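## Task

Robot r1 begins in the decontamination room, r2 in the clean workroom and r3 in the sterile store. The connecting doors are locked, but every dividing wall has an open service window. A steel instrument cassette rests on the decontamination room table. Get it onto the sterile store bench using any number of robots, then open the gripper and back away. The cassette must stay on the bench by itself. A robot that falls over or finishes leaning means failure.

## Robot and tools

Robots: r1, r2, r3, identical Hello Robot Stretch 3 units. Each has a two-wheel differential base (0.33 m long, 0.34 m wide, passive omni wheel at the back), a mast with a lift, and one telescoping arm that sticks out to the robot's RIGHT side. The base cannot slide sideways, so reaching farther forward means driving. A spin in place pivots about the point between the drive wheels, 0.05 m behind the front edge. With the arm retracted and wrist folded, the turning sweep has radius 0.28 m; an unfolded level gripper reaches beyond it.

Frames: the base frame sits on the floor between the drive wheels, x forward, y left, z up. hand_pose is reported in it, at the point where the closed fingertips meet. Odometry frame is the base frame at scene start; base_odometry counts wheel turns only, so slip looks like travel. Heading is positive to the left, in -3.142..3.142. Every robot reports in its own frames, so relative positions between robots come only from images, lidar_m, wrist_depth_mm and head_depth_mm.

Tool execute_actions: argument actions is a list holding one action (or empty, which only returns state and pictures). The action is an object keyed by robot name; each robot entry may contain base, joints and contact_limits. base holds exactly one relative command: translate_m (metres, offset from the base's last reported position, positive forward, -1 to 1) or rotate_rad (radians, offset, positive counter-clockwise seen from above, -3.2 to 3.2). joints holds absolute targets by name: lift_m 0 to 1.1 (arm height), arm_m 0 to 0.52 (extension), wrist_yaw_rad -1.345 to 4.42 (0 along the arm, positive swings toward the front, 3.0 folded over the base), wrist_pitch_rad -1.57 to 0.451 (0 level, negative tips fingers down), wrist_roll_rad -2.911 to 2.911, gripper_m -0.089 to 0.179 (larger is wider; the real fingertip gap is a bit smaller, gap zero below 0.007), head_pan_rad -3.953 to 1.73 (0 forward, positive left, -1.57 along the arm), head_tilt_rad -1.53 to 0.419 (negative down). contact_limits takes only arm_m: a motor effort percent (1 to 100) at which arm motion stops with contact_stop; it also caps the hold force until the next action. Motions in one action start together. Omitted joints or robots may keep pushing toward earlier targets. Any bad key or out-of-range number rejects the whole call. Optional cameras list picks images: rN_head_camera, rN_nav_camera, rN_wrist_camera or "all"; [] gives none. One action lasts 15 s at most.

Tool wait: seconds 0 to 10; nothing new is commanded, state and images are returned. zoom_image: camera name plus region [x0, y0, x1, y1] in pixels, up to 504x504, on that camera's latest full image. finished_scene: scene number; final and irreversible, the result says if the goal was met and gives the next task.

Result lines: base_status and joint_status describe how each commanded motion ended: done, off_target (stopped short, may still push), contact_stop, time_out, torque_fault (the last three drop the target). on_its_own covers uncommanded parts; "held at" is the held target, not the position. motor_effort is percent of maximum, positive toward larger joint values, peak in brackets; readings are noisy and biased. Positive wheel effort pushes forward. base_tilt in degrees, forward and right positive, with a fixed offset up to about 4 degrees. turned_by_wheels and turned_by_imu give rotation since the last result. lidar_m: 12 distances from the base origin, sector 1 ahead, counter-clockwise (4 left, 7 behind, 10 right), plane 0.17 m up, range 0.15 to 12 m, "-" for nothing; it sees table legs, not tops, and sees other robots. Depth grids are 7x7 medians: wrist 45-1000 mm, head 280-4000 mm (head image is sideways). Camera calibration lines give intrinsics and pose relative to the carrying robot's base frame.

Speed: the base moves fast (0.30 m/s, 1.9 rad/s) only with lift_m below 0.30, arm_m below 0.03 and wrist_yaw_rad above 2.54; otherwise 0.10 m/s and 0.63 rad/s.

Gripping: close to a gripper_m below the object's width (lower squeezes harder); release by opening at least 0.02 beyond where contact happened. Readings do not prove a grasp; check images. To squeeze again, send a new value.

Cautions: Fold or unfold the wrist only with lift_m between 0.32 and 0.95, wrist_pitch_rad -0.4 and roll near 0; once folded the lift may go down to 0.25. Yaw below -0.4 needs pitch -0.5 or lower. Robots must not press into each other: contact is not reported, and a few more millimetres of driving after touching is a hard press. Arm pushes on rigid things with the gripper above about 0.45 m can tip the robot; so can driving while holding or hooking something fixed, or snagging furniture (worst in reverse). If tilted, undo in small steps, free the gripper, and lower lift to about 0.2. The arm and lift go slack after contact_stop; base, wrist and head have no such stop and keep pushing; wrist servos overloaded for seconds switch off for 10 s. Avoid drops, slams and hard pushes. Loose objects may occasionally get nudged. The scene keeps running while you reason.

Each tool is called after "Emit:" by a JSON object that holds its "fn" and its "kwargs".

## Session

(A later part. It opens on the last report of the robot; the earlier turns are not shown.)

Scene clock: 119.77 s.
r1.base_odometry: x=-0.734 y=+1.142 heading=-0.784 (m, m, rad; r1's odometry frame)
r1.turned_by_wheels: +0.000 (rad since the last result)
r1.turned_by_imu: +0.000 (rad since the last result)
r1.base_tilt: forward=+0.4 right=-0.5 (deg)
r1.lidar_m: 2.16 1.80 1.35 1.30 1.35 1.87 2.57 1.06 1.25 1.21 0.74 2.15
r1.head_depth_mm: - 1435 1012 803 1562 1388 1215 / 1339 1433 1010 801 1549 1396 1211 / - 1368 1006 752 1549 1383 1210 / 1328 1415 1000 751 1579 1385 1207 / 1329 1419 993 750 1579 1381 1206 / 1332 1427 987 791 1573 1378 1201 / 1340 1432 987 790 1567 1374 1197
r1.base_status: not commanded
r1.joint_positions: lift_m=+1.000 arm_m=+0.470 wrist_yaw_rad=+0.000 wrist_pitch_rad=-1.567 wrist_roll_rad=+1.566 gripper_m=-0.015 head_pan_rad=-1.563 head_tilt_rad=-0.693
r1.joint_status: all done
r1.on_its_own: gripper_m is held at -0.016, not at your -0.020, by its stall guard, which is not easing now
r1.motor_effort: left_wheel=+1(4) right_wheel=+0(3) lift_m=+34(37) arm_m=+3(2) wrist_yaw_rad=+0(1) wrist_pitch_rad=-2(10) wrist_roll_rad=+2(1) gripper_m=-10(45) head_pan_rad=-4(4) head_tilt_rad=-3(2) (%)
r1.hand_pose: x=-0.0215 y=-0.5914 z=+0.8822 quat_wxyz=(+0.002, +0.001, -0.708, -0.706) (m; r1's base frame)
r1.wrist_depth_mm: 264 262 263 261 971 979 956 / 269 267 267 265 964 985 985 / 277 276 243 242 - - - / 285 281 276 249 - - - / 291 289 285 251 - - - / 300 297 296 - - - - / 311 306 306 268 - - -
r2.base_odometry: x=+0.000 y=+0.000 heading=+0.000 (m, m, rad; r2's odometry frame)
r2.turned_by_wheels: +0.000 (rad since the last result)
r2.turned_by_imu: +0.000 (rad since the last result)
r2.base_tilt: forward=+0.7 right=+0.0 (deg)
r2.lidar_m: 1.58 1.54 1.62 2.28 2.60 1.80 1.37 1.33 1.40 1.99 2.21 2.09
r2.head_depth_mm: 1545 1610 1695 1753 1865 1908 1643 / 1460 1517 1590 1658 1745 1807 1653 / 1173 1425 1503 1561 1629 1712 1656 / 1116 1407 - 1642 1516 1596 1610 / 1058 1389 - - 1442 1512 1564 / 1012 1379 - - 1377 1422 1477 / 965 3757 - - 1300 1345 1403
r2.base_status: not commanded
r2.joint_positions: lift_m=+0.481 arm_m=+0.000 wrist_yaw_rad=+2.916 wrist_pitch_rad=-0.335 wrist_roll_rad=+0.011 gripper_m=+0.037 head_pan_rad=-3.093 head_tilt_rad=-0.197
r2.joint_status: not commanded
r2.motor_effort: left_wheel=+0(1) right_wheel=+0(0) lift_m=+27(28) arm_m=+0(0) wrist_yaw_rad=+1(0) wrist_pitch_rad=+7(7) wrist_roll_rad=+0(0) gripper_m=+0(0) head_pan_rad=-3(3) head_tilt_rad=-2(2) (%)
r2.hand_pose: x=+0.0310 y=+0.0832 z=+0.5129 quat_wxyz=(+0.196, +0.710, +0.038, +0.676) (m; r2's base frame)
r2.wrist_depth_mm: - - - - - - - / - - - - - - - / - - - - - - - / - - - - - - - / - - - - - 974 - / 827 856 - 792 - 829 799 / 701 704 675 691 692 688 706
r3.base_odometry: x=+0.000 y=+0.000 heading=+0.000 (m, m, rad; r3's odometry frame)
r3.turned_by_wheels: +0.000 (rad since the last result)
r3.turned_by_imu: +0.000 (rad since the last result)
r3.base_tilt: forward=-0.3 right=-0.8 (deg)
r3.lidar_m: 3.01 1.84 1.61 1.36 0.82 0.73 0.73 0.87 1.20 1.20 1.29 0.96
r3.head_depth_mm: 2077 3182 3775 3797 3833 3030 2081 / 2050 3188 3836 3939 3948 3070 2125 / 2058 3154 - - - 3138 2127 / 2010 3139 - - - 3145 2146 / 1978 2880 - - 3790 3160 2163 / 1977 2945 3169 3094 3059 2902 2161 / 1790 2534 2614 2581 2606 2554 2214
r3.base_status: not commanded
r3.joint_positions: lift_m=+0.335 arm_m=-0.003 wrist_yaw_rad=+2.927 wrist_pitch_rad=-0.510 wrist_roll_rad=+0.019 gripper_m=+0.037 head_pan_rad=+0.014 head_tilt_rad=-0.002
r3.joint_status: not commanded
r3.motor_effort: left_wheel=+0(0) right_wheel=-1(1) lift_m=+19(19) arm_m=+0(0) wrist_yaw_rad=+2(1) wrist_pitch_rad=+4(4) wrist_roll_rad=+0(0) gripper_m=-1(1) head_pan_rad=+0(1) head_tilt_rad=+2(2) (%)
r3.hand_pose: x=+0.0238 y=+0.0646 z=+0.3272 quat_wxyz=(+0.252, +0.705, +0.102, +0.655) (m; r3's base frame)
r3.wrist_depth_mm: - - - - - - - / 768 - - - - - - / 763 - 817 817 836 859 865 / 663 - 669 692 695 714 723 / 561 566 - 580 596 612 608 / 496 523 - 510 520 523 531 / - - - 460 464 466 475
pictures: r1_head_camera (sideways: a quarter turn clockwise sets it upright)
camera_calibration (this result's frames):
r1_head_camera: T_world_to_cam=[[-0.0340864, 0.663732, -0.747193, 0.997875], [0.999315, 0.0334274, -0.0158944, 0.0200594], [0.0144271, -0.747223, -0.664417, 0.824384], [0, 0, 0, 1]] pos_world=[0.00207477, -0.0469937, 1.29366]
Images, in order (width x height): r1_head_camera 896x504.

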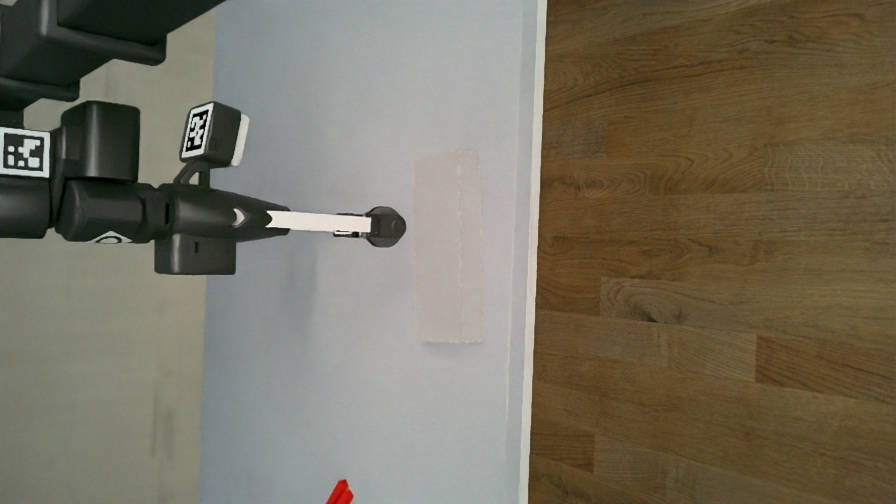

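Emit:
{"fn": "execute_actions", "kwargs": {"actions": [{"r1":{"joints":{"wrist_pitch_rad":-1.1,"wrist_roll_rad":0,"arm_m":0.44,"gripper_m":0.1}}}], "cameras": []}}

Emit:
{"fn": "execute_actions", "kwargs": {"actions": [{"r1":{"joints":{"lift_m":0.89}}}], "cameras": []}}

Emit:
{"fn": "execute_actions", "kwargs": {"actions": [{"r1":{"joints":{"arm_m":0.365}}}], "cameras": []}}

Emit:
{"fn": "execute_actions", "kwargs": {"actions": [{"r1":{"joints":{"lift_m":1.0}}}], "cameras": []}}

Emit:
{"fn": "execute_actions", "kwargs": {"actions": [{"r1":{"joints":{"arm_m":0.0,"wrist_pitch_rad":0,"wrist_roll_rad":1.57}}}], "cameras": ["r1_nav_camera"]}}

Scene clock: 128.33 s.
r1.base_odometry: x=-0.734 y=+1.142 heading=-0.784 (m, m, rad; r1's odometry frame)
r1.turned_by_wheels: +0.000 (rad since the last result)
r1.turned_by_imu: +0.000 (rad since the last result)
r1.base_tilt: forward=+0.4 right=-0.5 (deg)
r1.lidar_m: 2.16 1.80 1.35 1.30 1.35 1.87 2.58 1.06 1.26 1.21 0.74 2.15
r1.head_depth_mm: - 1408 1010 804 1559 1396 1216 / - 1432 1010 799 1547 1390 1218 / - 1441 987 754 1550 1384 1210 / 1333 1420 997 751 1576 1386 1204 / 1333 1416 991 748 1574 1377 1202 / 1338 1434 991 790 1571 1372 1205 / 1346 1427 984 785 1568 1369 1202
r1.base_status: not commanded
r1.joint_positions: lift_m=+1.000 arm_m=+0.440 wrist_yaw_rad=+0.000 wrist_pitch_rad=-1.109 wrist_roll_rad=+0.006 gripper_m=+0.100 head_pan_rad=-1.563 head_tilt_rad=-0.693
r1.joint_status: all done
r1.motor_effort: left_wheel=+1(1) right_wheel=-1(1) lift_m=+34(34) arm_m=-4(4) wrist_yaw_rad=+0(0) wrist_pitch_rad=+4(4) wrist_roll_rad=-2(3) gripper_m=-1(86) head_pan_rad=-4(3) head_tilt_rad=-3(3) (%)
r1.hand_pose: x=-0.0217 y=-0.6778 z=+0.8984 quat_wxyz=(+0.599, +0.371, -0.603, -0.374) (m; r1's base frame)
r1.wrist_depth_mm: 364 368 366 368 370 374 382 / 346 347 349 351 348 358 361 / 329 329 334 339 336 335 340 / 314 316 320 316 317 321 325 / 302 301 305 300 307 304 307 / 287 292 289 292 290 292 296 / 277 249 248 249 252 280 283
r2.base_odometry: x=+0.000 y=+0.000 heading=+0.000 (m, m, rad; r2's odometry frame)
r2.turned_by_wheels: +0.000 (rad since the last result)
r2.turned_by_imu: +0.000 (rad since the last result)
r2.base_tilt: forward=+0.8 right=+0.1 (deg)
r2.lidar_m: 1.58 1.54 1.62 2.27 2.60 1.80 1.37 1.33 1.40 2.00 2.21 2.10
r2.head_depth_mm: 1550 1613 1685 1763 1847 1929 1647 / 1459 1519 1594 1658 1742 1816 1650 / 1175 1433 1489 1558 1629 1715 1651 / 1114 1406 - 1649 1526 1598 1616 / 1058 1385 - - 1439 1500 1566 / 1013 1375 - - 1382 1434 1483 / 967 3822 - - 1304 1355 1409
r2.base_status: not commanded
r2.joint_positions: lift_m=+0.481 arm_m=+0.000 wrist_yaw_rad=+2.916 wrist_pitch_rad=-0.335 wrist_roll_rad=+0.011 gripper_m=+0.037 head_pan_rad=-3.093 head_tilt_rad=-0.197
r2.joint_status: not commanded
r2.motor_effort: left_wheel=+1(0) right_wheel=-1(0) lift_m=+27(27) arm_m=+0(0) wrist_yaw_rad=+0(0) wrist_pitch_rad=+7(7) wrist_roll_rad=+0(0) gripper_m=+0(1) head_pan_rad=-3(3) head_tilt_rad=-1(1) (%)
r2.hand_pose: x=+0.0310 y=+0.0832 z=+0.5129 quat_wxyz=(+0.196, +0.710, +0.038, +0.676) (m; r2's base frame)
r2.wrist_depth_mm: - - - - - - - / - - - - - - - / - - - - - - - / - - - - - - - / - - - 997 - 967 996 / 816 834 - 815 - 799 820 / 699 700 675 696 687 697 684
r3.base_odometry: x=+0.000 y=+0.000 heading=+0.000 (m, m, rad; r3's odometry frame)
r3.turned_by_wheels: +0.000 (rad since the last result)
r3.turned_by_imu: +0.001 (rad since the last result)
r3.base_tilt: forward=-0.3 right=-0.8 (deg)
r3.lidar_m: 3.04 1.84 1.61 1.35 0.82 0.73 0.73 0.86 1.20 1.20 1.30 0.96
r3.head_depth_mm: 2080 3274 3823 3776 3846 3059 2102 / 2036 3200 3917 3948 3996 3093 2116 / 2034 3205 - - - 3145 2129 / 2005 3165 - - - 3148 2177 / 1990 2841 3991 3831 3802 3213 2181 / 1980 2939 3162 3140 3099 2950 2189 / 1784 2570 2617 2609 2571 2548 2202
r3.base_status: not commanded
r3.joint_positions: lift_m=+0.335 arm_m=-0.003 wrist_yaw_rad=+2.927 wrist_pitch_rad=-0.510 wrist_roll_rad=+0.019 gripper_m=+0.037 head_pan_rad=+0.014 head_tilt_rad=-0.002
r3.joint_status: not commanded
r3.motor_effort: left_wheel=+1(0) right_wheel=-1(0) lift_m=+19(19) arm_m=+0(0) wrist_yaw_rad=+0(0) wrist_pitch_rad=+4(3) wrist_roll_rad=+0(0) gripper_m=-1(1) head_pan_rad=+0(0) head_tilt_rad=+3(2) (%)
r3.hand_pose: x=+0.0238 y=+0.0646 z=+0.3272 quat_wxyz=(+0.252, +0.705, +0.102, +0.655) (m; r3's base frame)
r3.wrist_depth_mm: - - - - - - - / 781 - - - - - - / 744 - 820 838 856 867 887 / 677 - 690 683 701 704 730 / 568 573 - 599 600 601 623 / 488 511 - 514 523 526 539 / - - - 457 461 468 464
pictures: none
No camera images: the call's "cameras" was empty. Leave "cameras" out to get every camera's image.

Scene clock: 130.17 s.
r1.base_odometry: x=-0.734 y=+1.142 heading=-0.784 (m, m, rad; r1's odometry frame)
r1.turned_by_wheels: +0.000 (rad since the last result)
r1.turned_by_imu: +0.000 (rad since the last result)
r1.base_tilt: forward=+0.4 right=-0.5 (deg)
r1.lidar_m: 2.16 1.80 1.35 1.30 1.35 1.87 2.58 1.06 1.25 1.21 0.74 2.15
r1.head_depth_mm: 1321 1434 - - 1556 1391 1215 / 1317 - 972 801 1549 1385 1212 / 1328 - 967 754 1551 1385 1213 / 1327 1422 996 752 1580 1382 1204 / 1333 1423 995 749 1578 1380 1206 / 1337 1429 991 788 1574 1376 1201 / 1341 1430 987 787 1567 1373 1196
r1.base_status: not commanded
r1.joint_positions: lift_m=+0.890 arm_m=+0.440 wrist_yaw_rad=+0.000 wrist_pitch_rad=-1.100 wrist_roll_rad=+0.003 gripper_m=+0.100 head_pan_rad=-1.563 head_tilt_rad=-0.693
r1.joint_status: all done
r1.motor_effort: left_wheel=+2(1) right_wheel=-1(1) lift_m=+28(28) arm_m=-4(4) wrist_yaw_rad=+0(0) wrist_pitch_rad=+0(4) wrist_roll_rad=-1(3) gripper_m=-1(0) head_pan_rad=-3(4) head_tilt_rad=-3(3) (%)
r1.hand_pose: x=-0.0217 y=-0.6799 z=+0.7895 quat_wxyz=(+0.602, +0.369, -0.603, -0.371) (m; r1's base frame)
r1.wrist_depth_mm: 237 236 238 240 241 244 247 / 223 224 226 228 228 231 230 / 211 214 214 217 216 216 220 / 202 203 203 205 205 207 208 / 194 194 196 197 197 198 198 / 184 187 186 187 188 190 190 / 149 146 149 149 150 179 181
r2.base_odometry: x=+0.000 y=+0.000 heading=+0.000 (m, m, rad; r2's odometry frame)
r2.turned_by_wheels: +0.000 (rad since the last result)
r2.turned_by_imu: +0.000 (rad since the last result)
r2.base_tilt: forward=+0.8 right=+0.1 (deg)
r2.lidar_m: 1.58 1.54 1.62 2.28 2.60 1.80 1.37 1.33 1.40 1.99 2.21 2.10
r2.head_depth_mm: 1547 1613 1687 1755 1843 1926 1648 / 1456 1519 1578 1667 1734 1826 1654 / 1174 1424 1501 1559 1648 1704 1650 / 1113 1403 - 1655 1527 1605 1600 / 1059 1387 - - 1444 1506 1551 / 1014 1370 - - 1379 1433 1482 / 970 3758 - - 1308 1357 1411
r2.base_status: not commanded
r2.joint_positions: lift_m=+0.481 arm_m=+0.000 wrist_yaw_rad=+2.916 wrist_pitch_rad=-0.335 wrist_roll_rad=+0.011 gripper_m=+0.037 head_pan_rad=-3.093 head_tilt_rad=-0.197
r2.joint_status: not commanded
r2.motor_effort: left_wheel=+0(0) right_wheel=+0(0) lift_m=+27(27) arm_m=+0(0) wrist_yaw_rad=+0(0) wrist_pitch_rad=+7(7) wrist_roll_rad=+0(0) gripper_m=+0(1) head_pan_rad=-3(3) head_tilt_rad=-1(2) (%)
r2.hand_pose: x=+0.0310 y=+0.0832 z=+0.5129 quat_wxyz=(+0.196, +0.710, +0.038, +0.676) (m; r2's base frame)
r2.wrist_depth_mm: - - - - - - - / - - - - - - - / - - - - - - - / - - - - - - - / - - - 992 - 994 - / 865 854 - 803 - 835 810 / 708 685 686 682 704 693 696
r3.base_odometry: x=+0.000 y=+0.000 heading=+0.000 (m, m, rad; r3's odometry frame)
r3.turned_by_wheels: +0.000 (rad since the last result)
r3.turned_by_imu: +0.000 (rad since the last result)
r3.base_tilt: forward=-0.5 right=-0.8 (deg)
r3.lidar_m: 3.04 1.84 1.61 1.36 0.82 0.73 0.73 0.87 1.20 1.20 1.30 0.96
r3.head_depth_mm: 2071 3237 3816 3861 3768 3054 2102 / 2064 3144 3850 3987 3998 3099 2098 / 2033 3143 - - - 3169 2127 / 2017 3127 - - - 3193 2178 / 2007 2854 3961 3995 3782 3216 2169 / 1962 2955 3188 3136 3108 2935 2193 / 1761 2572 2622 2626 2550 2528 2220
r3.base_status: not commanded
r3.joint_positions: lift_m=+0.335 arm_m=-0.003 wrist_yaw_rad=+2.927 wrist_pitch_rad=-0.510 wrist_roll_rad=+0.019 gripper_m=+0.037 head_pan_rad=+0.014 head_tilt_rad=-0.002
r3.joint_status: not commanded
r3.motor_effort: left_wheel=+1(0) right_wheel=-1(1) lift_m=+19(19) arm_m=+0(0) wrist_yaw_rad=+1(1) wrist_pitch_rad=+3(3) wrist_roll_rad=+0(0) gripper_m=+0(0) head_pan_rad=+0(0) head_tilt_rad=+3(2) (%)
r3.hand_pose: x=+0.0238 y=+0.0646 z=+0.3272 quat_wxyz=(+0.252, +0.705, +0.102, +0.655) (m; r3's base frame)
r3.wrist_depth_mm: - - - - - - - / 787 - - - - - - / 747 - 811 827 843 870 885 / 658 - 676 694 703 709 719 / 568 560 - 585 602 601 621 / 502 516 - 519 515 518 538 / - - - 458 457 469 470
pictures: none
No camera images: the call's "cameras" was empty. Leave "cameras" out to get every camera's image.

Scene clock: 131.90 s.
r1.base_odometry: x=-0.734 y=+1.142 heading=-0.784 (m, m, rad; r1's odometry frame)
r1.turned_by_wheels: +0.000 (rad since the last result)
r1.turned_by_imu: +0.000 (rad since the last result)
r1.base_tilt: forward=+0.4 right=-0.5 (deg)
r1.lidar_m: 2.16 1.80 1.35 1.30 1.35 1.87 2.57 1.06 1.26 1.21 0.74 2.15
r1.head_depth_mm: 1318 1435 - - 1544 1393 1217 / 1323 1436 937 798 1553 1395 1208 / 1327 1440 - 728 1543 1387 1211 / 1333 1425 999 725 1576 1385 1205 / 1334 1425 994 792 1569 1385 1206 / 1336 1423 990 790 1575 1385 1202 / 1339 1432 984 787 1562 1374 1197
r1.base_status: not commanded
r1.joint_positions: lift_m=+0.890 arm_m=+0.365 wrist_yaw_rad=+0.000 wrist_pitch_rad=-1.100 wrist_roll_rad=+0.003 gripper_m=+0.100 head_pan_rad=-1.563 head_tilt_rad=-0.693
r1.joint_status: all done
r1.motor_effort: left_wheel=+1(1) right_wheel=-1(1) lift_m=+28(28) arm_m=-4(6) wrist_yaw_rad=+1(0) wrist_pitch_rad=+0(0) wrist_roll_rad=-1(1) gripper_m=+0(0) head_pan_rad=-4(4) head_tilt_rad=-3(3) (%)
r1.hand_pose: x=-0.0217 y=-0.6050 z=+0.7896 quat_wxyz=(+0.602, +0.369, -0.603, -0.371) (m; r1's base frame)
r1.wrist_depth_mm: 237 237 240 240 242 245 247 / 224 223 226 228 231 231 233 / 213 213 214 215 215 218 220 / 201 202 203 206 205 207 209 / 193 195 196 196 197 198 199 / 185 187 186 187 187 190 190 / 150 148 149 150 150 178 181
r2.base_odometry: x=+0.000 y=+0.000 heading=+0.000 (m, m, rad; r2's odometry frame)
r2.turned_by_wheels: +0.000 (rad since the last result)
r2.turned_by_imu: +0.000 (rad since the last result)
r2.base_tilt: forward=+0.8 right=+0.0 (deg)
r2.lidar_m: 1.58 1.54 1.63 2.28 2.60 1.80 1.37 1.33 1.40 1.99 2.21 2.10
r2.head_depth_mm: 1547 1611 1682 1752 1850 1926 1639 / 1455 1511 1590 1661 1746 1812 1647 / 1174 1424 1489 1572 1629 1709 1642 / 1116 1411 - 1652 1523 1603 1614 / 1065 1386 - - 1437 1508 1566 / 1011 1379 - - 1375 1418 1485 / 969 3846 - - 1309 1354 1406
r2.base_status: not commanded
r2.joint_positions: lift_m=+0.481 arm_m=+0.000 wrist_yaw_rad=+2.916 wrist_pitch_rad=-0.335 wrist_roll_rad=+0.011 gripper_m=+0.037 head_pan_rad=-3.093 head_tilt_rad=-0.197
r2.joint_status: not commanded
r2.motor_effort: left_wheel=+0(1) right_wheel=+0(0) lift_m=+28(27) arm_m=+0(0) wrist_yaw_rad=+1(0) wrist_pitch_rad=+7(7) wrist_roll_rad=+0(0) gripper_m=+0(1) head_pan_rad=-3(3) head_tilt_rad=-2(1) (%)
r2.hand_pose: x=+0.0310 y=+0.0832 z=+0.5129 quat_wxyz=(+0.196, +0.710, +0.038, +0.676) (m; r2's base frame)
r2.wrist_depth_mm: - - - - - - - / - - - - - - - / - - - - - - - / - - - - - - - / - - - - - - 982 / 840 851 - 814 - 813 818 / 711 707 692 693 695 684 693
r3.base_odometry: x=+0.000 y=+0.000 heading=+0.000 (m, m, rad; r3's odometry frame)
r3.turned_by_wheels: +0.000 (rad since the last result)
r3.turned_by_imu: +0.000 (rad since the last result)
r3.base_tilt: forward=-0.5 right=-0.7 (deg)
r3.lidar_m: 3.04 1.83 1.60 1.35 0.82 0.73 0.73 0.87 1.20 1.20 1.30 0.96
r3.head_depth_mm: 2079 3246 3789 3796 3837 3061 2081 / 2069 3203 3913 - - 3089 2134 / 2028 3197 - - - 3174 2133 / 2002 3097 - - - 3171 2151 / 1996 2867 3942 3815 3843 3212 2163 / 1962 2981 3165 3168 3059 2913 2180 / 1778 2577 2617 2616 2563 2506 2205
r3.base_status: not commanded
r3.joint_positions: lift_m=+0.335 arm_m=-0.003 wrist_yaw_rad=+2.927 wrist_pitch_rad=-0.510 wrist_roll_rad=+0.019 gripper_m=+0.037 head_pan_rad=+0.014 head_tilt_rad=-0.002
r3.joint_status: not commanded
r3.motor_effort: left_wheel=+0(1) right_wheel=-1(1) lift_m=+19(18) arm_m=+0(0) wrist_yaw_rad=+0(1) wrist_pitch_rad=+3(4) wrist_roll_rad=+0(0) gripper_m=-1(1) head_pan_rad=+0(0) head_tilt_rad=+2(2) (%)
r3.hand_pose: x=+0.0238 y=+0.0646 z=+0.3272 quat_wxyz=(+0.252, +0.705, +0.102, +0.655) (m; r3's base frame)
r3.wrist_depth_mm: - - - - - - - / 773 - - - - - - / 777 - 793 825 836 873 874 / 644 - 672 689 686 707 735 / 565 583 - 587 610 598 620 / 499 508 - 504 530 519 527 / - - - 458 457 471 464
pictures: none
No camera images: the call's "cameras" was empty. Leave "cameras" out to get every camera's image.

Scene clock: 133.73 s.
r1.base_odometry: x=-0.734 y=+1.142 heading=-0.784 (m, m, rad; r1's odometry frame)
r1.turned_by_wheels: +0.000 (rad since the last result)
r1.turned_by_imu: +0.000 (rad since the last result)
r1.base_tilt: forward=+0.3 right=-0.5 (deg)
r1.lidar_m: 2.16 1.80 1.35 1.30 1.36 1.86 2.58 1.06 1.25 1.21 0.74 2.15
r1.head_depth_mm: - 1406 1015 803 1561 1397 1216 / - 1241 1004 801 1553 1397 1212 / - - 1000 799 1551 1394 1211 / 1327 1421 982 795 1584 1381 1207 / 1332 1420 995 793 1576 1378 1206 / 1334 1425 994 790 1567 1374 1203 / 1335 1429 986 786 1570 1371 1199
r1.base_status: not commanded
r1.joint_positions: lift_m=+1.000 arm_m=+0.365 wrist_yaw_rad=+0.000 wrist_pitch_rad=-1.104 wrist_roll_rad=+0.003 gripper_m=+0.100 head_pan_rad=-1.563 head_tilt_rad=-0.693
r1.joint_status: all done
r1.motor_effort: left_wheel=+1(1) right_wheel=-1(1) lift_m=+34(36) arm_m=-4(4) wrist_yaw_rad=+0(0) wrist_pitch_rad=+2(2) wrist_roll_rad=-1(1) gripper_m=-1(0) head_pan_rad=-4(3) head_tilt_rad=-2(3) (%)
r1.hand_pose: x=-0.0217 y=-0.6039 z=+0.8989 quat_wxyz=(+0.601, +0.370, -0.603, -0.372) (m; r1's base frame)
r1.wrist_depth_mm: 366 368 370 374 378 378 380 / 349 348 351 353 356 360 362 / 331 332 333 333 334 339 343 / 316 314 317 319 321 323 323 / 303 303 299 306 306 305 311 / 287 291 291 291 291 292 297 / 281 250 250 249 255 278 284
r2.base_odometry: x=+0.000 y=+0.000 heading=+0.000 (m, m, rad; r2's odometry frame)
r2.turned_by_wheels: +0.000 (rad since the last result)
r2.turned_by_imu: +0.000 (rad since the last result)
r2.base_tilt: forward=+0.8 right=+0.0 (deg)
r2.lidar_m: 1.58 1.54 1.62 2.28 2.59 1.80 1.37 1.33 1.41 1.99 2.21 2.10
r2.head_depth_mm: 1540 1613 1692 1761 1857 1927 1639 / 1457 1516 1586 1664 1735 1827 1652 / 1173 1430 1509 1566 1629 1705 1648 / 1116 1407 - 1645 1527 1610 1613 / 1059 1394 - - 1439 1521 1555 / 1008 1368 - - 1380 1439 1479 / 966 3785 - - 1310 1360 1415
r2.base_status: not commanded
r2.joint_positions: lift_m=+0.481 arm_m=+0.000 wrist_yaw_rad=+2.916 wrist_pitch_rad=-0.335 wrist_roll_rad=+0.011 gripper_m=+0.037 head_pan_rad=-3.093 head_tilt_rad=-0.197
r2.joint_status: not commanded
r2.motor_effort: left_wheel=+0(1) right_wheel=+0(0) lift_m=+28(28) arm_m=+0(0) wrist_yaw_rad=+1(0) wrist_pitch_rad=+7(7) wrist_roll_rad=+0(0) gripper_m=+0(0) head_pan_rad=-3(3) head_tilt_rad=-2(1) (%)
r2.hand_pose: x=+0.0310 y=+0.0832 z=+0.5129 quat_wxyz=(+0.196, +0.710, +0.038, +0.676) (m; r2's base frame)
r2.wrist_depth_mm: - - - - - - - / - - - - - - - / - - - - - - - / - - - - - - - / - - - - - 982 987 / 836 837 - 824 - 802 795 / 701 693 683 698 703 702 680
r3.base_odometry: x=+0.000 y=+0.000 heading=+0.000 (m, m, rad; r3's odometry frame)
r3.turned_by_wheels: +0.000 (rad since the last result)
r3.turned_by_imu: +0.000 (rad since the last result)
r3.base_tilt: forward=-0.4 right=-0.8 (deg)
r3.lidar_m: 3.02 1.83 1.60 1.35 0.82 0.73 0.73 0.87 1.20 1.20 1.30 0.96
r3.head_depth_mm: 2080 3255 3795 3818 3863 3054 2101 / 2046 3217 3979 3913 - 3060 2113 / 2030 3143 - - - 3139 2148 / 1979 3099 - - - 3214 2151 / 2010 2833 3942 3805 3830 3240 2191 / 1974 2934 3201 3105 3120 2937 2195 / 1771 2578 2612 2578 2585 2546 2210
r3.base_status: not commanded
r3.joint_positions: lift_m=+0.335 arm_m=-0.003 wrist_yaw_rad=+2.927 wrist_pitch_rad=-0.510 wrist_roll_rad=+0.019 gripper_m=+0.037 head_pan_rad=+0.014 head_tilt_rad=-0.002
r3.joint_status: not commanded
r3.motor_effort: left_wheel=+1(0) right_wheel=-1(1) lift_m=+19(19) arm_m=+0(0) wrist_yaw_rad=+0(1) wrist_pitch_rad=+3(4) wrist_roll_rad=+0(0) gripper_m=-1(1) head_pan_rad=+0(0) head_tilt_rad=+2(2) (%)
r3.hand_pose: x=+0.0238 y=+0.0646 z=+0.3272 quat_wxyz=(+0.252, +0.705, +0.102, +0.655) (m; r3's base frame)
r3.wrist_depth_mm: - - - - - - - / 796 - - - - - - / 760 - 795 840 833 861 861 / 659 - 670 691 686 704 716 / 563 571 - 594 605 597 597 / 497 512 - 510 516 530 536 / - - - 450 459 465 472
pictures: none
No camera images: the call's "cameras" was empty. Leave "cameras" out to get every camera's image.

Scene clock: 137.60 s.
r1.base_odometry: x=-0.734 y=+1.142 heading=-0.784 (m, m, rad; r1's odometry frame)
r1.turned_by_wheels: +0.000 (rad since the last result)
r1.turned_by_imu: +0.000 (rad since the last result)
r1.base_tilt: forward=+0.4 right=-0.5 (deg)
r1.lidar_m: 2.17 1.80 1.35 1.30 1.35 1.87 2.57 1.06 1.25 1.21 0.74 2.15
r1.head_depth_mm: 1316 1428 1052 - - - - / 1320 1435 1048 - - - 1211 / 1327 1287 1062 - - - 1185 / 1329 1417 1001 - - 1383 1208 / 1337 1420 999 814 1535 1385 1201 / 1341 1431 992 790 1574 1382 1201 / 1341 1436 988 787 1563 1372 1197
r1.base_status: not commanded
r1.joint_positions: lift_m=+1.000 arm_m=+0.001 wrist_yaw_rad=+0.000 wrist_pitch_rad=-0.021 wrist_roll_rad=+1.568 gripper_m=+0.100 head_pan_rad=-1.563 head_tilt_rad=-0.693
r1.joint_status: all done
joint sent to its limit — the command would take r1.arm_m past its lower limit, so that joint was sent only as far as its limit.
r1.motor_effort: left_wheel=+2(2) right_wheel=-1(1) lift_m=+34(34) arm_m=-3(3) wrist_yaw_rad=+0(0) wrist_pitch_rad=+9(8) wrist_roll_rad=+1(3) gripper_m=+0(0) head_pan_rad=-4(4) head_tilt_rad=-3(2) (%)
r1.hand_pose: x=-0.0214 y=-0.4020 z=+1.1090 quat_wxyz=(+0.002, +0.000, -1.000, -0.011) (m; r1's base frame)
r1.wrist_depth_mm: - - - - - 688 453 / - - - - - 670 442 / - - - - - 655 445 / - - - - - 652 437 / - - - - - 635 432 / - - - - - 570 430 / - - - - - 607 417
r2.base_odometry: x=+0.000 y=+0.000 heading=+0.000 (m, m, rad; r2's odometry frame)
r2.turned_by_wheels: +0.000 (rad since the last result)
r2.turned_by_imu: +0.000 (rad since the last result)
r2.base_tilt: forward=+0.8 right=+0.2 (deg)
r2.lidar_m: 1.58 1.54 1.63 2.28 2.60 1.80 1.37 1.33 1.41 2.00 2.21 2.08
r2.head_depth_mm: 1547 1619 1692 1754 1856 1917 1635 / 1460 1523 1588 1662 1728 1828 1655 / 1173 1434 1481 1565 1631 1702 1633 / 1109 1411 - 1645 1532 1598 1621 / 1060 1393 - - 1442 1504 1556 / 1013 1374 - - 1383 1423 1486 / 969 3841 - - 1308 1353 1411
r2.base_status: not commanded
r2.joint_positions: lift_m=+0.481 arm_m=+0.000 wrist_yaw_rad=+2.916 wrist_pitch_rad=-0.335 wrist_roll_rad=+0.011 gripper_m=+0.037 head_pan_rad=-3.093 head_tilt_rad=-0.197
r2.joint_status: not commanded
r2.motor_effort: left_wheel=-1(0) right_wheel=+0(0) lift_m=+27(27) arm_m=+0(0) wrist_yaw_rad=+1(0) wrist_pitch_rad=+7(8) wrist_roll_rad=+0(0) gripper_m=+0(0) head_pan_rad=-3(3) head_tilt_rad=-2(1) (%)
r2.hand_pose: x=+0.0310 y=+0.0832 z=+0.5129 quat_wxyz=(+0.196, +0.710, +0.038, +0.676) (m; r2's base frame)
r2.wrist_depth_mm: - - - - - - - / - - - - - - - / - - - - - - - / - - - - - - - / - - - - - - - / 847 830 - 825 - 799 825 / 705 708 703 698 692 699 697
r3.base_odometry: x=+0.000 y=+0.000 heading=+0.000 (m, m, rad; r3's odometry frame)
r3.turned_by_wheels: +0.000 (rad since the last result)
r3.turned_by_imu: +0.000 (rad since the last result)
r3.base_tilt: forward=-0.4 right=-0.9 (deg)
r3.lidar_m: 3.02 1.83 1.61 1.36 0.82 0.73 0.73 0.87 1.20 1.20 1.29 0.97
r3.head_depth_mm: 2068 3271 3776 3823 3848 3051 2071 / 2036 3205 3906 3966 - 3090 2113 / 2010 3169 - - - 3152 2128 / 2023 3155 - - - 3151 2136 / 1966 2860 3934 3829 3888 3169 2142 / 1979 2935 3142 3139 3039 2939 2194 / 1779 2530 2641 2585 2549 2497 2200
r3.base_status: not commanded
r3.joint_positions: lift_m=+0.335 arm_m=-0.003 wrist_yaw_rad=+2.927 wrist_pitch_rad=-0.510 wrist_roll_rad=+0.019 gripper_m=+0.037 head_pan_rad=+0.014 head_tilt_rad=-0.002
r3.joint_status: not commanded
r3.motor_effort: left_wheel=+0(0) right_wheel=-1(1) lift_m=+19(19) arm_m=+0(0) wrist_yaw_rad=-1(1) wrist_pitch_rad=+4(3) wrist_roll_rad=+0(0) gripper_m=-1(0) head_pan_rad=+0(1) head_tilt_rad=+2(3) (%)
r3.hand_pose: x=+0.0238 y=+0.0646 z=+0.3272 quat_wxyz=(+0.252, +0.705, +0.102, +0.655) (m; r3's base frame)
r3.wrist_depth_mm: - - - - - - - / 784 - - - - - - / 757 - 794 834 841 843 844 / 646 - 674 689 708 715 713 / 572 571 - 590 588 592 618 / 497 514 - 509 517 529 542 / - - - 450 460 463 467
pictures: r1_nav_camera (sideways: a quarter turn counterclockwise sets it upright)
camera_calibration (this result's frames):
r1_nav_camera: T_world_to_cam=[[-0.00333302, -0.60787, 0.794029, -0.991627], [-0.999612, 0.0239724, 0.0141561, 0.0435818], [-0.0276398, -0.793674, -0.607715, 0.748462], [0, 0, 0, 1]] pos_world=[0.0609472, -0.00979057, 1.24162]
Images, in order (width x height): r1_nav_camera 672x504.

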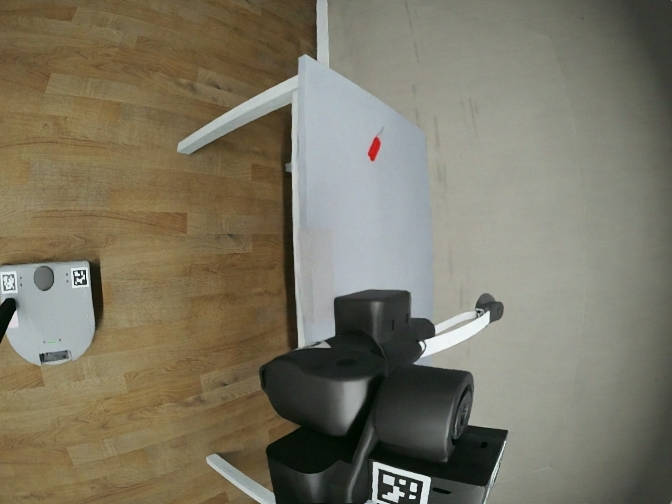

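Emit:
{"fn": "execute_actions", "kwargs": {"actions": [{"r1":{"joints":{"lift_m":0.676,"head_tilt_rad":-0.9}}}], "cameras": ["r1_head_camera","r1_wrist_camera"]}}

Scene clock: 143.97 s.
r1.base_odometry: x=-0.734 y=+1.142 heading=-0.784 (m, m, rad; r1's odometry frame)
r1.turned_by_wheels: +0.000 (rad since the last result)
r1.turned_by_imu: +0.000 (rad since the last result)
r1.base_tilt: forward=+0.5 right=-0.5 (deg)
r1.lidar_m: 2.16 1.80 1.35 1.30 1.35 1.87 2.58 1.06 1.25 1.21 0.74 2.15
r1.head_depth_mm: 1124 909 762 1594 1428 1297 - / 1120 906 759 1594 1429 - - / 1117 902 712 1588 1445 - - / 1107 900 709 1615 1438 - 1140 / 1109 897 730 1615 1412 1258 1141 / 1105 895 752 1607 1411 1256 1137 / 1097 894 768 1609 1408 1259 1137
r1.base_status: not commanded
r1.joint_positions: lift_m=+0.676 arm_m=+0.001 wrist_yaw_rad=+0.000 wrist_pitch_rad=-0.020 wrist_roll_rad=+1.568 gripper_m=+0.100 head_pan_rad=-1.563 head_tilt_rad=-0.889
r1.joint_status: all done
r1.motor_effort: left_wheel=+1(2) right_wheel=-1(1) lift_m=+29(28) arm_m=-4(3) wrist_yaw_rad=+0(0) wrist_pitch_rad=+9(9) wrist_roll_rad=+1(1) gripper_m=+0(1) head_pan_rad=-4(3) head_tilt_rad=-4(15) (%)
r1.hand_pose: x=-0.0214 y=-0.4020 z=+0.7853 quat_wxyz=(+0.002, +0.000, -1.000, -0.010) (m; r1's base frame)
r1.wrist_depth_mm: - - - - 309 - 896 / - - - - 315 - 936 / - - - 263 321 - 926 / - - - 295 335 - 953 / - - - 304 342 - 984 / - - - 312 347 - 941 / - - - 410 366 - 929
r2.base_odometry: x=+0.000 y=+0.000 heading=+0.000 (m, m, rad; r2's odometry frame)
r2.turned_by_wheels: +0.000 (rad since the last result)
r2.turned_by_imu: +0.000 (rad since the last result)
r2.base_tilt: forward=+0.8 right=+0.0 (deg)
r2.lidar_m: 1.58 1.55 1.63 2.28 2.60 1.80 1.37 1.33 1.40 1.99 2.21 2.10
r2.head_depth_mm: 1545 1612 1682 1768 1846 1924 1647 / 1460 1514 1591 1663 1733 1819 1648 / 1176 1439 1502 1565 1628 1691 1656 / 1111 1395 - 1661 1524 1600 1619 / 1062 1391 - - 1443 1510 1563 / 1012 1371 - - 1379 1435 1480 / 964 3847 - - 1308 1349 1412
r2.base_status: not commanded
r2.joint_positions: lift_m=+0.481 arm_m=+0.000 wrist_yaw_rad=+2.916 wrist_pitch_rad=-0.335 wrist_roll_rad=+0.011 gripper_m=+0.037 head_pan_rad=-3.093 head_tilt_rad=-0.197
r2.joint_status: not commanded
r2.motor_effort: left_wheel=+0(0) right_wheel=-1(0) lift_m=+27(27) arm_m=+0(0) wrist_yaw_rad=+1(1) wrist_pitch_rad=+7(7) wrist_roll_rad=+0(1) gripper_m=+0(1) head_pan_rad=-3(3) head_tilt_rad=-1(1) (%)
r2.hand_pose: x=+0.0310 y=+0.0832 z=+0.5129 quat_wxyz=(+0.196, +0.710, +0.038, +0.676) (m; r2's base frame)
r2.wrist_depth_mm: - - - - - - - / - - - - - - - / - - - - - - - / - - - - - - - / - - - - - - 998 / 806 827 - 828 - 831 801 / 701 692 692 700 708 703 685
r3.base_odometry: x=+0.000 y=+0.000 heading=+0.000 (m, m, rad; r3's odometry frame)
r3.turned_by_wheels: +0.000 (rad since the last result)
r3.turned_by_imu: +0.001 (rad since the last result)
r3.base_tilt: forward=-0.4 right=-0.8 (deg)
r3.lidar_m: 3.02 1.84 1.61 1.36 0.82 0.73 0.73 0.86 1.20 1.20 1.30 0.96
r3.head_depth_mm: 2064 3223 3858 3846 3839 3035 2104 / 2049 3186 3915 3980 - 3091 2109 / 2047 3117 - - - 3154 2110 / 1993 3151 - - - 3196 2156 / 1982 2881 3934 3905 3738 3183 2171 / 1968 2917 3159 3133 3081 2955 2198 / 1777 2577 2616 2595 2550 2545 2195
r3.base_status: not commanded
r3.joint_positions: lift_m=+0.335 arm_m=-0.003 wrist_yaw_rad=+2.927 wrist_pitch_rad=-0.510 wrist_roll_rad=+0.019 gripper_m=+0.037 head_pan_rad=+0.014 head_tilt_rad=-0.002
r3.joint_status: not commanded
r3.motor_effort: left_wheel=+0(0) right_wheel=+0(0) lift_m=+18(19) arm_m=+0(0) wrist_yaw_rad=+1(2) wrist_pitch_rad=+4(3) wrist_roll_rad=+1(0) gripper_m=-1(1) head_pan_rad=+0(0) head_tilt_rad=+2(3) (%)
r3.hand_pose: x=+0.0238 y=+0.0646 z=+0.3272 quat_wxyz=(+0.252, +0.705, +0.102, +0.655) (m; r3's base frame)
r3.wrist_depth_mm: - - - - - - - / 772 - - - - - - / 781 - 827 841 834 883 879 / 665 - 680 691 702 710 716 / 568 572 - 582 598 613 604 / 492 507 - 514 516 529 531 / - - - 459 460 466 468
pictures: r1_head_camera (sideways: a quarter turn clockwise sets it upright), r1_wrist_camera
camera_calibration (this result's frames):
r1_head_camera: T_world_to_cam=[[-0.0350861, 0.796432, -0.603709, 0.810909], [0.999295, 0.0360231, -0.0105537, 0.0131032], [0.0133422, -0.603654, -0.797135, 0.996988], [0, 0, 0, 1]] pos_world=[0.00205562, -0.0444697, 1.28443]
r1_wrist_camera: T_world_to_cam=[[-0.0478594, 0.0177088, -0.998697, 0.792224], [0.98459, 0.169204, -0.044183, 0.15437], [0.168201, -0.985422, -0.025534, -0.209485], [0, 0, 0, 1]] pos_world=[-0.0788399, -0.246581, 0.792663]
Images, in order (width x height): r1_head_camera 896x504, r1_wrist_camera 644x364.

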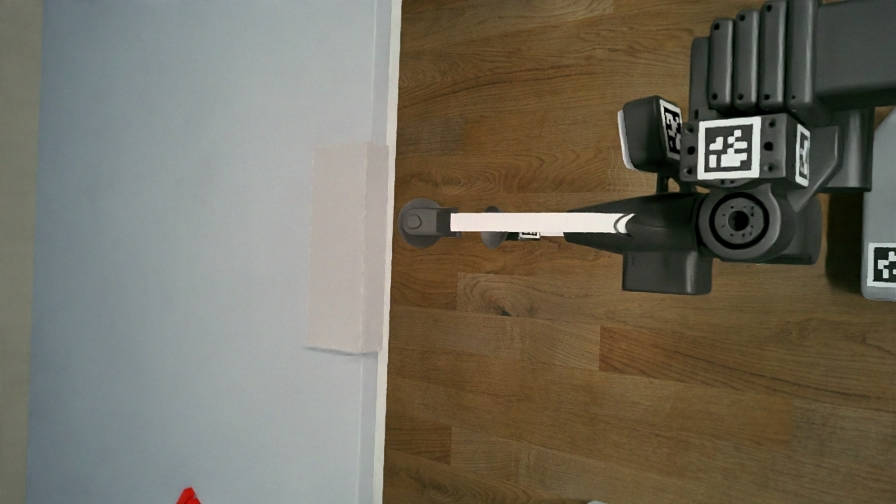

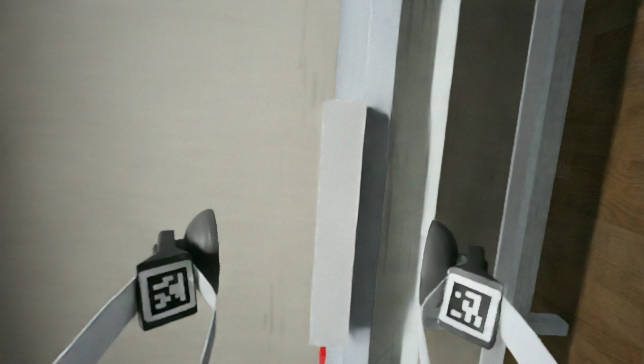

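Emit:
{"fn": "execute_actions", "kwargs": {"actions": [{"r1":{"joints":{"lift_m":0.664,"arm_m":0.125}}}], "cameras": []}}

Emit:
{"fn": "execute_actions", "kwargs": {"actions": [{"r1":{"joints":{"gripper_m":-0.01}}}], "cameras": []}}

Emit:
{"fn": "execute_actions", "kwargs": {"actions": [{"r1":{"joints":{"lift_m":0.72}}}], "cameras": ["r1_head_camera","r1_wrist_camera"]}}

Scene clock: 149.67 s.
r1.base_odometry: x=-0.734 y=+1.142 heading=-0.784 (m, m, rad; r1's odometry frame)
r1.turned_by_wheels: +0.000 (rad since the last result)
r1.turned_by_imu: +0.000 (rad since the last result)
r1.base_tilt: forward=+0.3 right=-0.4 (deg)
r1.lidar_m: 2.16 1.80 1.35 1.30 1.35 1.87 2.58 1.06 1.25 1.21 0.74 2.15
r1.head_depth_mm: 1126 908 762 1594 1441 1291 - / 1120 905 761 1595 - - 1151 / 1119 901 711 1621 - 1248 1159 / 1110 897 772 1624 - 1270 1157 / 1110 895 731 1609 1418 1263 1140 / 1103 893 752 1604 1417 1263 1140 / 1098 889 766 1598 1402 1256 1138
r1.base_status: not commanded
r1.joint_positions: lift_m=+0.664 arm_m=+0.125 wrist_yaw_rad=+0.000 wrist_pitch_rad=-0.020 wrist_roll_rad=+1.568 gripper_m=+0.100 head_pan_rad=-1.563 head_tilt_rad=-0.889
r1.joint_status: all done
r1.motor_effort: left_wheel=+2(1) right_wheel=-1(1) lift_m=+28(28) arm_m=+4(5) wrist_yaw_rad=+0(0) wrist_pitch_rad=+9(9) wrist_roll_rad=+1(1) gripper_m=-1(1) head_pan_rad=-3(4) head_tilt_rad=-3(4) (%)
r1.hand_pose: x=-0.0214 y=-0.5254 z=+0.7733 quat_wxyz=(+0.002, +0.000, -1.000, -0.010) (m; r1's base frame)
r1.wrist_depth_mm: - - - - 155 195 855 / - - - 136 160 - 860 / - - - 137 165 - 867 / - - - 142 206 - 850 / - - - 144 174 - 879 / - - - 149 216 - 870 / - - - 152 225 937 927
r2.base_odometry: x=+0.000 y=+0.000 heading=+0.000 (m, m, rad; r2's odometry frame)
r2.turned_by_wheels: +0.000 (rad since the last result)
r2.turned_by_imu: +0.000 (rad since the last result)
r2.base_tilt: forward=+0.9 right=+0.0 (deg)
r2.lidar_m: 1.58 1.54 1.63 2.28 2.60 1.80 1.37 1.33 1.40 2.00 2.21 2.09
r2.head_depth_mm: 1548 1620 1696 1768 1841 1919 1641 / 1450 1522 1589 1668 1733 1832 1641 / 1178 1430 1494 1570 1630 1698 1644 / 1117 1406 - 1654 1532 1604 1618 / 1056 1384 - - 1438 1497 1555 / 1012 1368 - - 1377 1429 1479 / 967 3853 - - 1310 1357 1406
r2.base_status: not commanded
r2.joint_positions: lift_m=+0.481 arm_m=+0.000 wrist_yaw_rad=+2.916 wrist_pitch_rad=-0.335 wrist_roll_rad=+0.011 gripper_m=+0.037 head_pan_rad=-3.093 head_tilt_rad=-0.197
r2.joint_status: not commanded
r2.motor_effort: left_wheel=+0(0) right_wheel=-1(0) lift_m=+27(26) arm_m=+0(0) wrist_yaw_rad=+0(0) wrist_pitch_rad=+8(7) wrist_roll_rad=+0(0) gripper_m=+0(0) head_pan_rad=-3(3) head_tilt_rad=-2(2) (%)
r2.hand_pose: x=+0.0310 y=+0.0832 z=+0.5129 quat_wxyz=(+0.196, +0.710, +0.038, +0.676) (m; r2's base frame)
r2.wrist_depth_mm: - - - - - - - / - - - - - - - / - - - - - - - / - - - - - - - / - - - - - 969 973 / 842 825 - 806 - 835 834 / 708 698 689 678 696 690 669
r3.base_odometry: x=+0.000 y=+0.000 heading=+0.000 (m, m, rad; r3's odometry frame)
r3.turned_by_wheels: +0.000 (rad since the last result)
r3.turned_by_imu: +0.001 (rad since the last result)
r3.base_tilt: forward=-0.5 right=-0.9 (deg)
r3.lidar_m: 3.02 1.84 1.61 1.36 0.82 0.73 0.73 0.87 1.20 1.20 1.29 0.96
r3.head_depth_mm: 2060 3280 3723 3788 3861 3066 2103 / 2053 3205 3853 3917 3981 3097 2114 / 2032 3149 - - - 3148 2156 / 2009 3118 - - - 3175 2159 / 1988 2875 - 3965 3822 3232 2171 / 1958 2956 3159 3170 3064 2911 2189 / 1777 2577 2603 2594 2564 2511 2202
r3.base_status: not commanded
r3.joint_positions: lift_m=+0.335 arm_m=-0.003 wrist_yaw_rad=+2.927 wrist_pitch_rad=-0.510 wrist_roll_rad=+0.019 gripper_m=+0.037 head_pan_rad=+0.014 head_tilt_rad=-0.002
r3.joint_status: not commanded
r3.motor_effort: left_wheel=+0(0) right_wheel=-1(1) lift_m=+19(19) arm_m=+0(0) wrist_yaw_rad=+0(1) wrist_pitch_rad=+3(3) wrist_roll_rad=+0(0) gripper_m=-1(1) head_pan_rad=+0(0) head_tilt_rad=+2(3) (%)
r3.hand_pose: x=+0.0238 y=+0.0646 z=+0.3272 quat_wxyz=(+0.252, +0.705, +0.102, +0.655) (m; r3's base frame)
r3.wrist_depth_mm: - - - - - - - / 777 - - - - - - / 752 - 804 811 842 867 898 / 669 - 662 697 711 700 721 / 569 565 - 586 594 613 593 / 499 512 - 515 520 522 535 / - - - 464 455 465 467
pictures: none
No camera images: the call's "cameras" was empty. Leave "cameras" out to get every camera's image.

Scene clock: 151.27 s.
r1.base_odometry: x=-0.734 y=+1.142 heading=-0.784 (m, m, rad; r1's odometry frame)
r1.turned_by_wheels: +0.000 (rad since the last result)
r1.turned_by_imu: +0.000 (rad since the last result)
r1.base_tilt: forward=+0.3 right=-0.5 (deg)
r1.lidar_m: 2.16 1.81 1.35 1.30 1.36 1.87 2.57 1.06 1.25 1.21 0.74 2.15
r1.head_depth_mm: 1125 911 765 1606 1447 1293 - / 1122 907 761 1603 - - 1155 / 1113 903 701 1624 - 1253 1160 / 1114 900 702 1629 - 1271 1157 / 1111 896 731 1615 1418 1264 1143 / 1103 895 752 1612 1413 1258 1136 / 1100 890 767 1608 1411 1262 1138
r1.base_status: not commanded
r1.joint_positions: lift_m=+0.664 arm_m=+0.124 wrist_yaw_rad=-0.001 wrist_pitch_rad=-0.049 wrist_roll_rad=+1.569 gripper_m=-0.009 head_pan_rad=-1.563 head_tilt_rad=-0.889
r1.joint_status: all done
r1.motor_effort: left_wheel=+1(1) right_wheel=+0(1) lift_m=+30(30) arm_m=+7(7) wrist_yaw_rad=+1(1) wrist_pitch_rad=+22(22) wrist_roll_rad=+0(1) gripper_m=-27(100) head_pan_rad=-4(4) head_tilt_rad=-4(4) (%)
r1.hand_pose: x=-0.0217 y=-0.5242 z=+0.7658 quat_wxyz=(+0.001, -0.001, -1.000, -0.025) (m; r1's base frame)
r1.wrist_depth_mm: - - - - 195 - 850 / - - - 142 199 - 826 / - - - 140 205 - 872 / - - - 143 212 - 882 / - - - 147 216 - 923 / - - - 150 - - 896 / - - - 155 233 976 891
r2.base_odometry: x=+0.000 y=+0.000 heading=+0.000 (m, m, rad; r2's odometry frame)
r2.turned_by_wheels: +0.000 (rad since the last result)
r2.turned_by_imu: +0.000 (rad since the last result)
r2.base_tilt: forward=+0.8 right=-0.1 (deg)
r2.lidar_m: 1.59 1.54 1.63 2.28 2.60 1.80 1.36 1.33 1.40 2.00 2.21 2.09
r2.head_depth_mm: 1552 1610 1691 1755 1847 1928 1639 / 1463 1521 1583 1657 1745 1815 1651 / 1179 1428 1494 1551 1627 1714 1664 / 1115 1402 - 1651 1529 1614 1610 / 1052 1386 - - 1452 1513 1552 / 1011 1370 - - 1381 1434 1483 / 967 3786 - - 1308 1362 1409
r2.base_status: not commanded
r2.joint_positions: lift_m=+0.481 arm_m=+0.000 wrist_yaw_rad=+2.916 wrist_pitch_rad=-0.335 wrist_roll_rad=+0.011 gripper_m=+0.037 head_pan_rad=-3.093 head_tilt_rad=-0.197
r2.joint_status: not commanded
r2.motor_effort: left_wheel=+0(0) right_wheel=+0(0) lift_m=+28(27) arm_m=+0(0) wrist_yaw_rad=+1(0) wrist_pitch_rad=+8(7) wrist_roll_rad=+0(0) gripper_m=-1(0) head_pan_rad=-3(3) head_tilt_rad=-1(1) (%)
r2.hand_pose: x=+0.0310 y=+0.0832 z=+0.5129 quat_wxyz=(+0.196, +0.710, +0.038, +0.676) (m; r2's base frame)
r2.wrist_depth_mm: - - - - - - - / - - - - - - - / - - - - - - - / - - - - - - - / - - - - - 995 - / 846 813 - 804 - 806 806 / 704 690 684 688 684 678 680
r3.base_odometry: x=+0.000 y=+0.000 heading=+0.000 (m, m, rad; r3's odometry frame)
r3.turned_by_wheels: +0.000 (rad since the last result)
r3.turned_by_imu: +0.000 (rad since the last result)
r3.base_tilt: forward=-0.5 right=-0.7 (deg)
r3.lidar_m: 3.02 1.83 1.60 1.35 0.82 0.73 0.73 0.86 1.20 1.20 1.29 0.96
r3.head_depth_mm: 2053 3229 3767 3784 3859 3035 2077 / 2034 3170 3888 3947 3948 3081 2119 / 2034 3157 - - - 3111 2130 / 2010 3122 - - - 3167 2165 / 1989 2863 3889 3916 3831 3234 2164 / 1972 2946 3136 3097 3088 2946 2178 / 1780 2580 2628 2585 2564 2566 2219
r3.base_status: not commanded
r3.joint_positions: lift_m=+0.335 arm_m=-0.003 wrist_yaw_rad=+2.927 wrist_pitch_rad=-0.510 wrist_roll_rad=+0.019 gripper_m=+0.037 head_pan_rad=+0.014 head_tilt_rad=-0.002
r3.joint_status: not commanded
r3.motor_effort: left_wheel=+0(0) right_wheel=-1(0) lift_m=+19(19) arm_m=+0(0) wrist_yaw_rad=+0(0) wrist_pitch_rad=+4(4) wrist_roll_rad=+0(0) gripper_m=+0(1) head_pan_rad=+0(0) head_tilt_rad=+2(2) (%)
r3.hand_pose: x=+0.0238 y=+0.0646 z=+0.3272 quat_wxyz=(+0.252, +0.705, +0.102, +0.655) (m; r3's base frame)
r3.wrist_depth_mm: - - - - - - - / 786 - - - - - - / 752 - 798 837 850 847 866 / 655 - 677 686 694 697 708 / 574 567 - 586 605 606 614 / 497 506 - 495 517 531 528 / - - - 457 460 458 477
pictures: none
No camera images: the call's "cameras" was empty. Leave "cameras" out to get every camera's image.

Scene clock: 153.00 s.
r1.base_odometry: x=-0.734 y=+1.142 heading=-0.784 (m, m, rad; r1's odometry frame)
r1.turned_by_wheels: +0.000 (rad since the last result)
r1.turned_by_imu: +0.000 (rad since the last result)
r1.base_tilt: forward=+0.4 right=-0.4 (deg)
r1.lidar_m: 2.16 1.80 1.35 1.30 1.35 1.87 2.58 1.06 1.25 1.21 0.74 2.15
r1.head_depth_mm: 1123 910 761 1607 1459 - - / 1119 903 760 1658 - 1272 1145 / 1113 900 688 1654 - 1270 1160 / 1107 899 689 1681 1385 1261 1160 / 1100 896 688 1616 1421 1261 1140 / 1098 891 750 1607 1409 1260 1138 / 1094 889 765 1604 1411 1258 1135
r1.base_status: not commanded
r1.joint_positions: lift_m=+0.720 arm_m=+0.125 wrist_yaw_rad=+0.000 wrist_pitch_rad=-0.054 wrist_roll_rad=+1.569 gripper_m=-0.006 head_pan_rad=-1.563 head_tilt_rad=-0.889
r1.joint_status: all done
r1.motor_effort: left_wheel=+1(2) right_wheel=-1(1) lift_m=+37(44) arm_m=+3(7) wrist_yaw_rad=+0(1) wrist_pitch_rad=+24(59) wrist_roll_rad=+0(0) gripper_m=-21(28) head_pan_rad=-3(3) head_tilt_rad=-4(4) (%)
r1.hand_pose: x=-0.0213 y=-0.5243 z=+0.8203 quat_wxyz=(+0.001, +0.000, -1.000, -0.027) (m; r1's base frame)
r1.wrist_depth_mm: - - - - 248 160 812 / - - - 139 240 164 841 / - - - 140 235 168 846 / - - - 143 230 212 901 / - - - 147 199 217 922 / - - - 151 180 226 908 / - - - 155 238 232 918
r2.base_odometry: x=+0.000 y=+0.000 heading=+0.000 (m, m, rad; r2's odometry frame)
r2.turned_by_wheels: +0.000 (rad since the last result)
r2.turned_by_imu: +0.000 (rad since the last result)
r2.base_tilt: forward=+0.8 right=+0.1 (deg)
r2.lidar_m: 1.58 1.54 1.63 2.28 2.60 1.81 1.37 1.34 1.40 1.99 2.21 2.09
r2.head_depth_mm: 1536 1613 1699 1750 1845 1926 1638 / 1451 1525 1589 1667 1744 1821 1650 / 1181 1433 1501 1570 1615 1703 1649 / 1115 1399 - 1656 1524 1609 1622 / 1065 1396 - - 1437 1516 1567 / 1013 1372 - - 1373 1430 1484 / 968 3838 - - 1314 1360 1405
r2.base_status: not commanded
r2.joint_positions: lift_m=+0.481 arm_m=+0.000 wrist_yaw_rad=+2.916 wrist_pitch_rad=-0.335 wrist_roll_rad=+0.011 gripper_m=+0.037 head_pan_rad=-3.093 head_tilt_rad=-0.197
r2.joint_status: not commanded
r2.motor_effort: left_wheel=-1(1) right_wheel=-1(1) lift_m=+27(27) arm_m=+0(0) wrist_yaw_rad=+1(1) wrist_pitch_rad=+7(7) wrist_roll_rad=+0(0) gripper_m=-1(0) head_pan_rad=-3(3) head_tilt_rad=-2(1) (%)
r2.hand_pose: x=+0.0310 y=+0.0832 z=+0.5129 quat_wxyz=(+0.196, +0.710, +0.038, +0.676) (m; r2's base frame)
r2.wrist_depth_mm: - - - - - - - / - - - - - - - / - - - - - - - / - - - - - - - / - - - - - 972 - / 838 824 - 834 - 800 835 / 702 692 698 697 686 684 679
r3.base_odometry: x=+0.000 y=+0.000 heading=+0.000 (m, m, rad; r3's odometry frame)
r3.turned_by_wheels: +0.000 (rad since the last result)
r3.turned_by_imu: +0.000 (rad since the last result)
r3.base_tilt: forward=-0.4 right=-0.7 (deg)
r3.lidar_m: 3.03 1.84 1.61 1.35 0.82 0.73 0.73 0.86 1.20 1.20 1.29 0.96
r3.head_depth_mm: 2050 3241 3701 3813 3850 3055 2117 / 2055 3182 3930 3932 3954 3077 2135 / 2027 3179 - - - 3131 2149 / 2009 3111 - - - 3181 2162 / 1996 2838 3905 3923 3852 3256 2181 / 1953 2975 3194 3139 3110 2895 2155 / 1796 2570 2619 2599 2622 2525 2188
r3.base_status: not commanded
r3.joint_positions: lift_m=+0.335 arm_m=-0.003 wrist_yaw_rad=+2.927 wrist_pitch_rad=-0.510 wrist_roll_rad=+0.019 gripper_m=+0.037 head_pan_rad=+0.014 head_tilt_rad=-0.002
r3.joint_status: not commanded
r3.motor_effort: left_wheel=+1(0) right_wheel=-1(1) lift_m=+19(19) arm_m=+0(0) wrist_yaw_rad=+1(0) wrist_pitch_rad=+3(3) wrist_roll_rad=+0(0) gripper_m=-1(0) head_pan_rad=+0(0) head_tilt_rad=+3(2) (%)
r3.hand_pose: x=+0.0238 y=+0.0646 z=+0.3272 quat_wxyz=(+0.252, +0.705, +0.102, +0.655) (m; r3's base frame)
r3.wrist_depth_mm: - - - - - - - / 792 - - - - - - / 762 - 806 825 867 861 873 / 659 - 676 692 700 721 714 / 560 564 - 590 601 587 612 / 503 507 - 508 527 524 545 / - - - 451 454 465 469
pictures: r1_head_camera (sideways: a quarter turn clockwise sets it upright), r1_wrist_camera
camera_calibration (this result's frames):
r1_head_camera: T_world_to_cam=[[-0.0350892, 0.796853, -0.603153, 0.810184], [0.999295, 0.0360304, -0.0105338, 0.0130773], [0.0133379, -0.603098, -0.797556, 0.997536], [0, 0, 0, 1]] pos_world=[0.00205552, -0.0444575, 1.28439]
r1_wrist_camera: T_world_to_cam=[[-0.0462297, 0.0514514, -0.997605, 0.846188], [0.98457, 0.171078, -0.0368023, 0.171386], [0.168775, -0.983913, -0.0585663, -0.301194], [0, 0, 0, 1]] pos_world=[-0.078789, -0.369206, 0.832829]
Images, in order (width x height): r1_head_camera 896x504, r1_wrist_camera 644x364.

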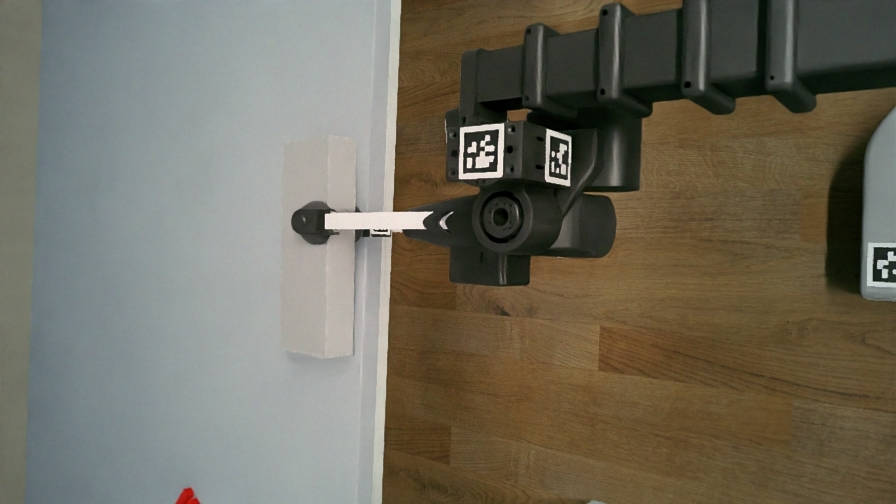

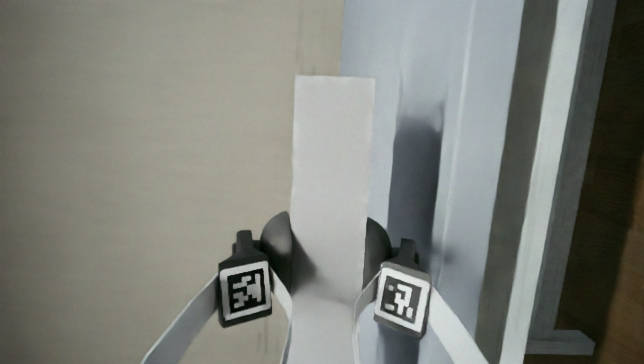

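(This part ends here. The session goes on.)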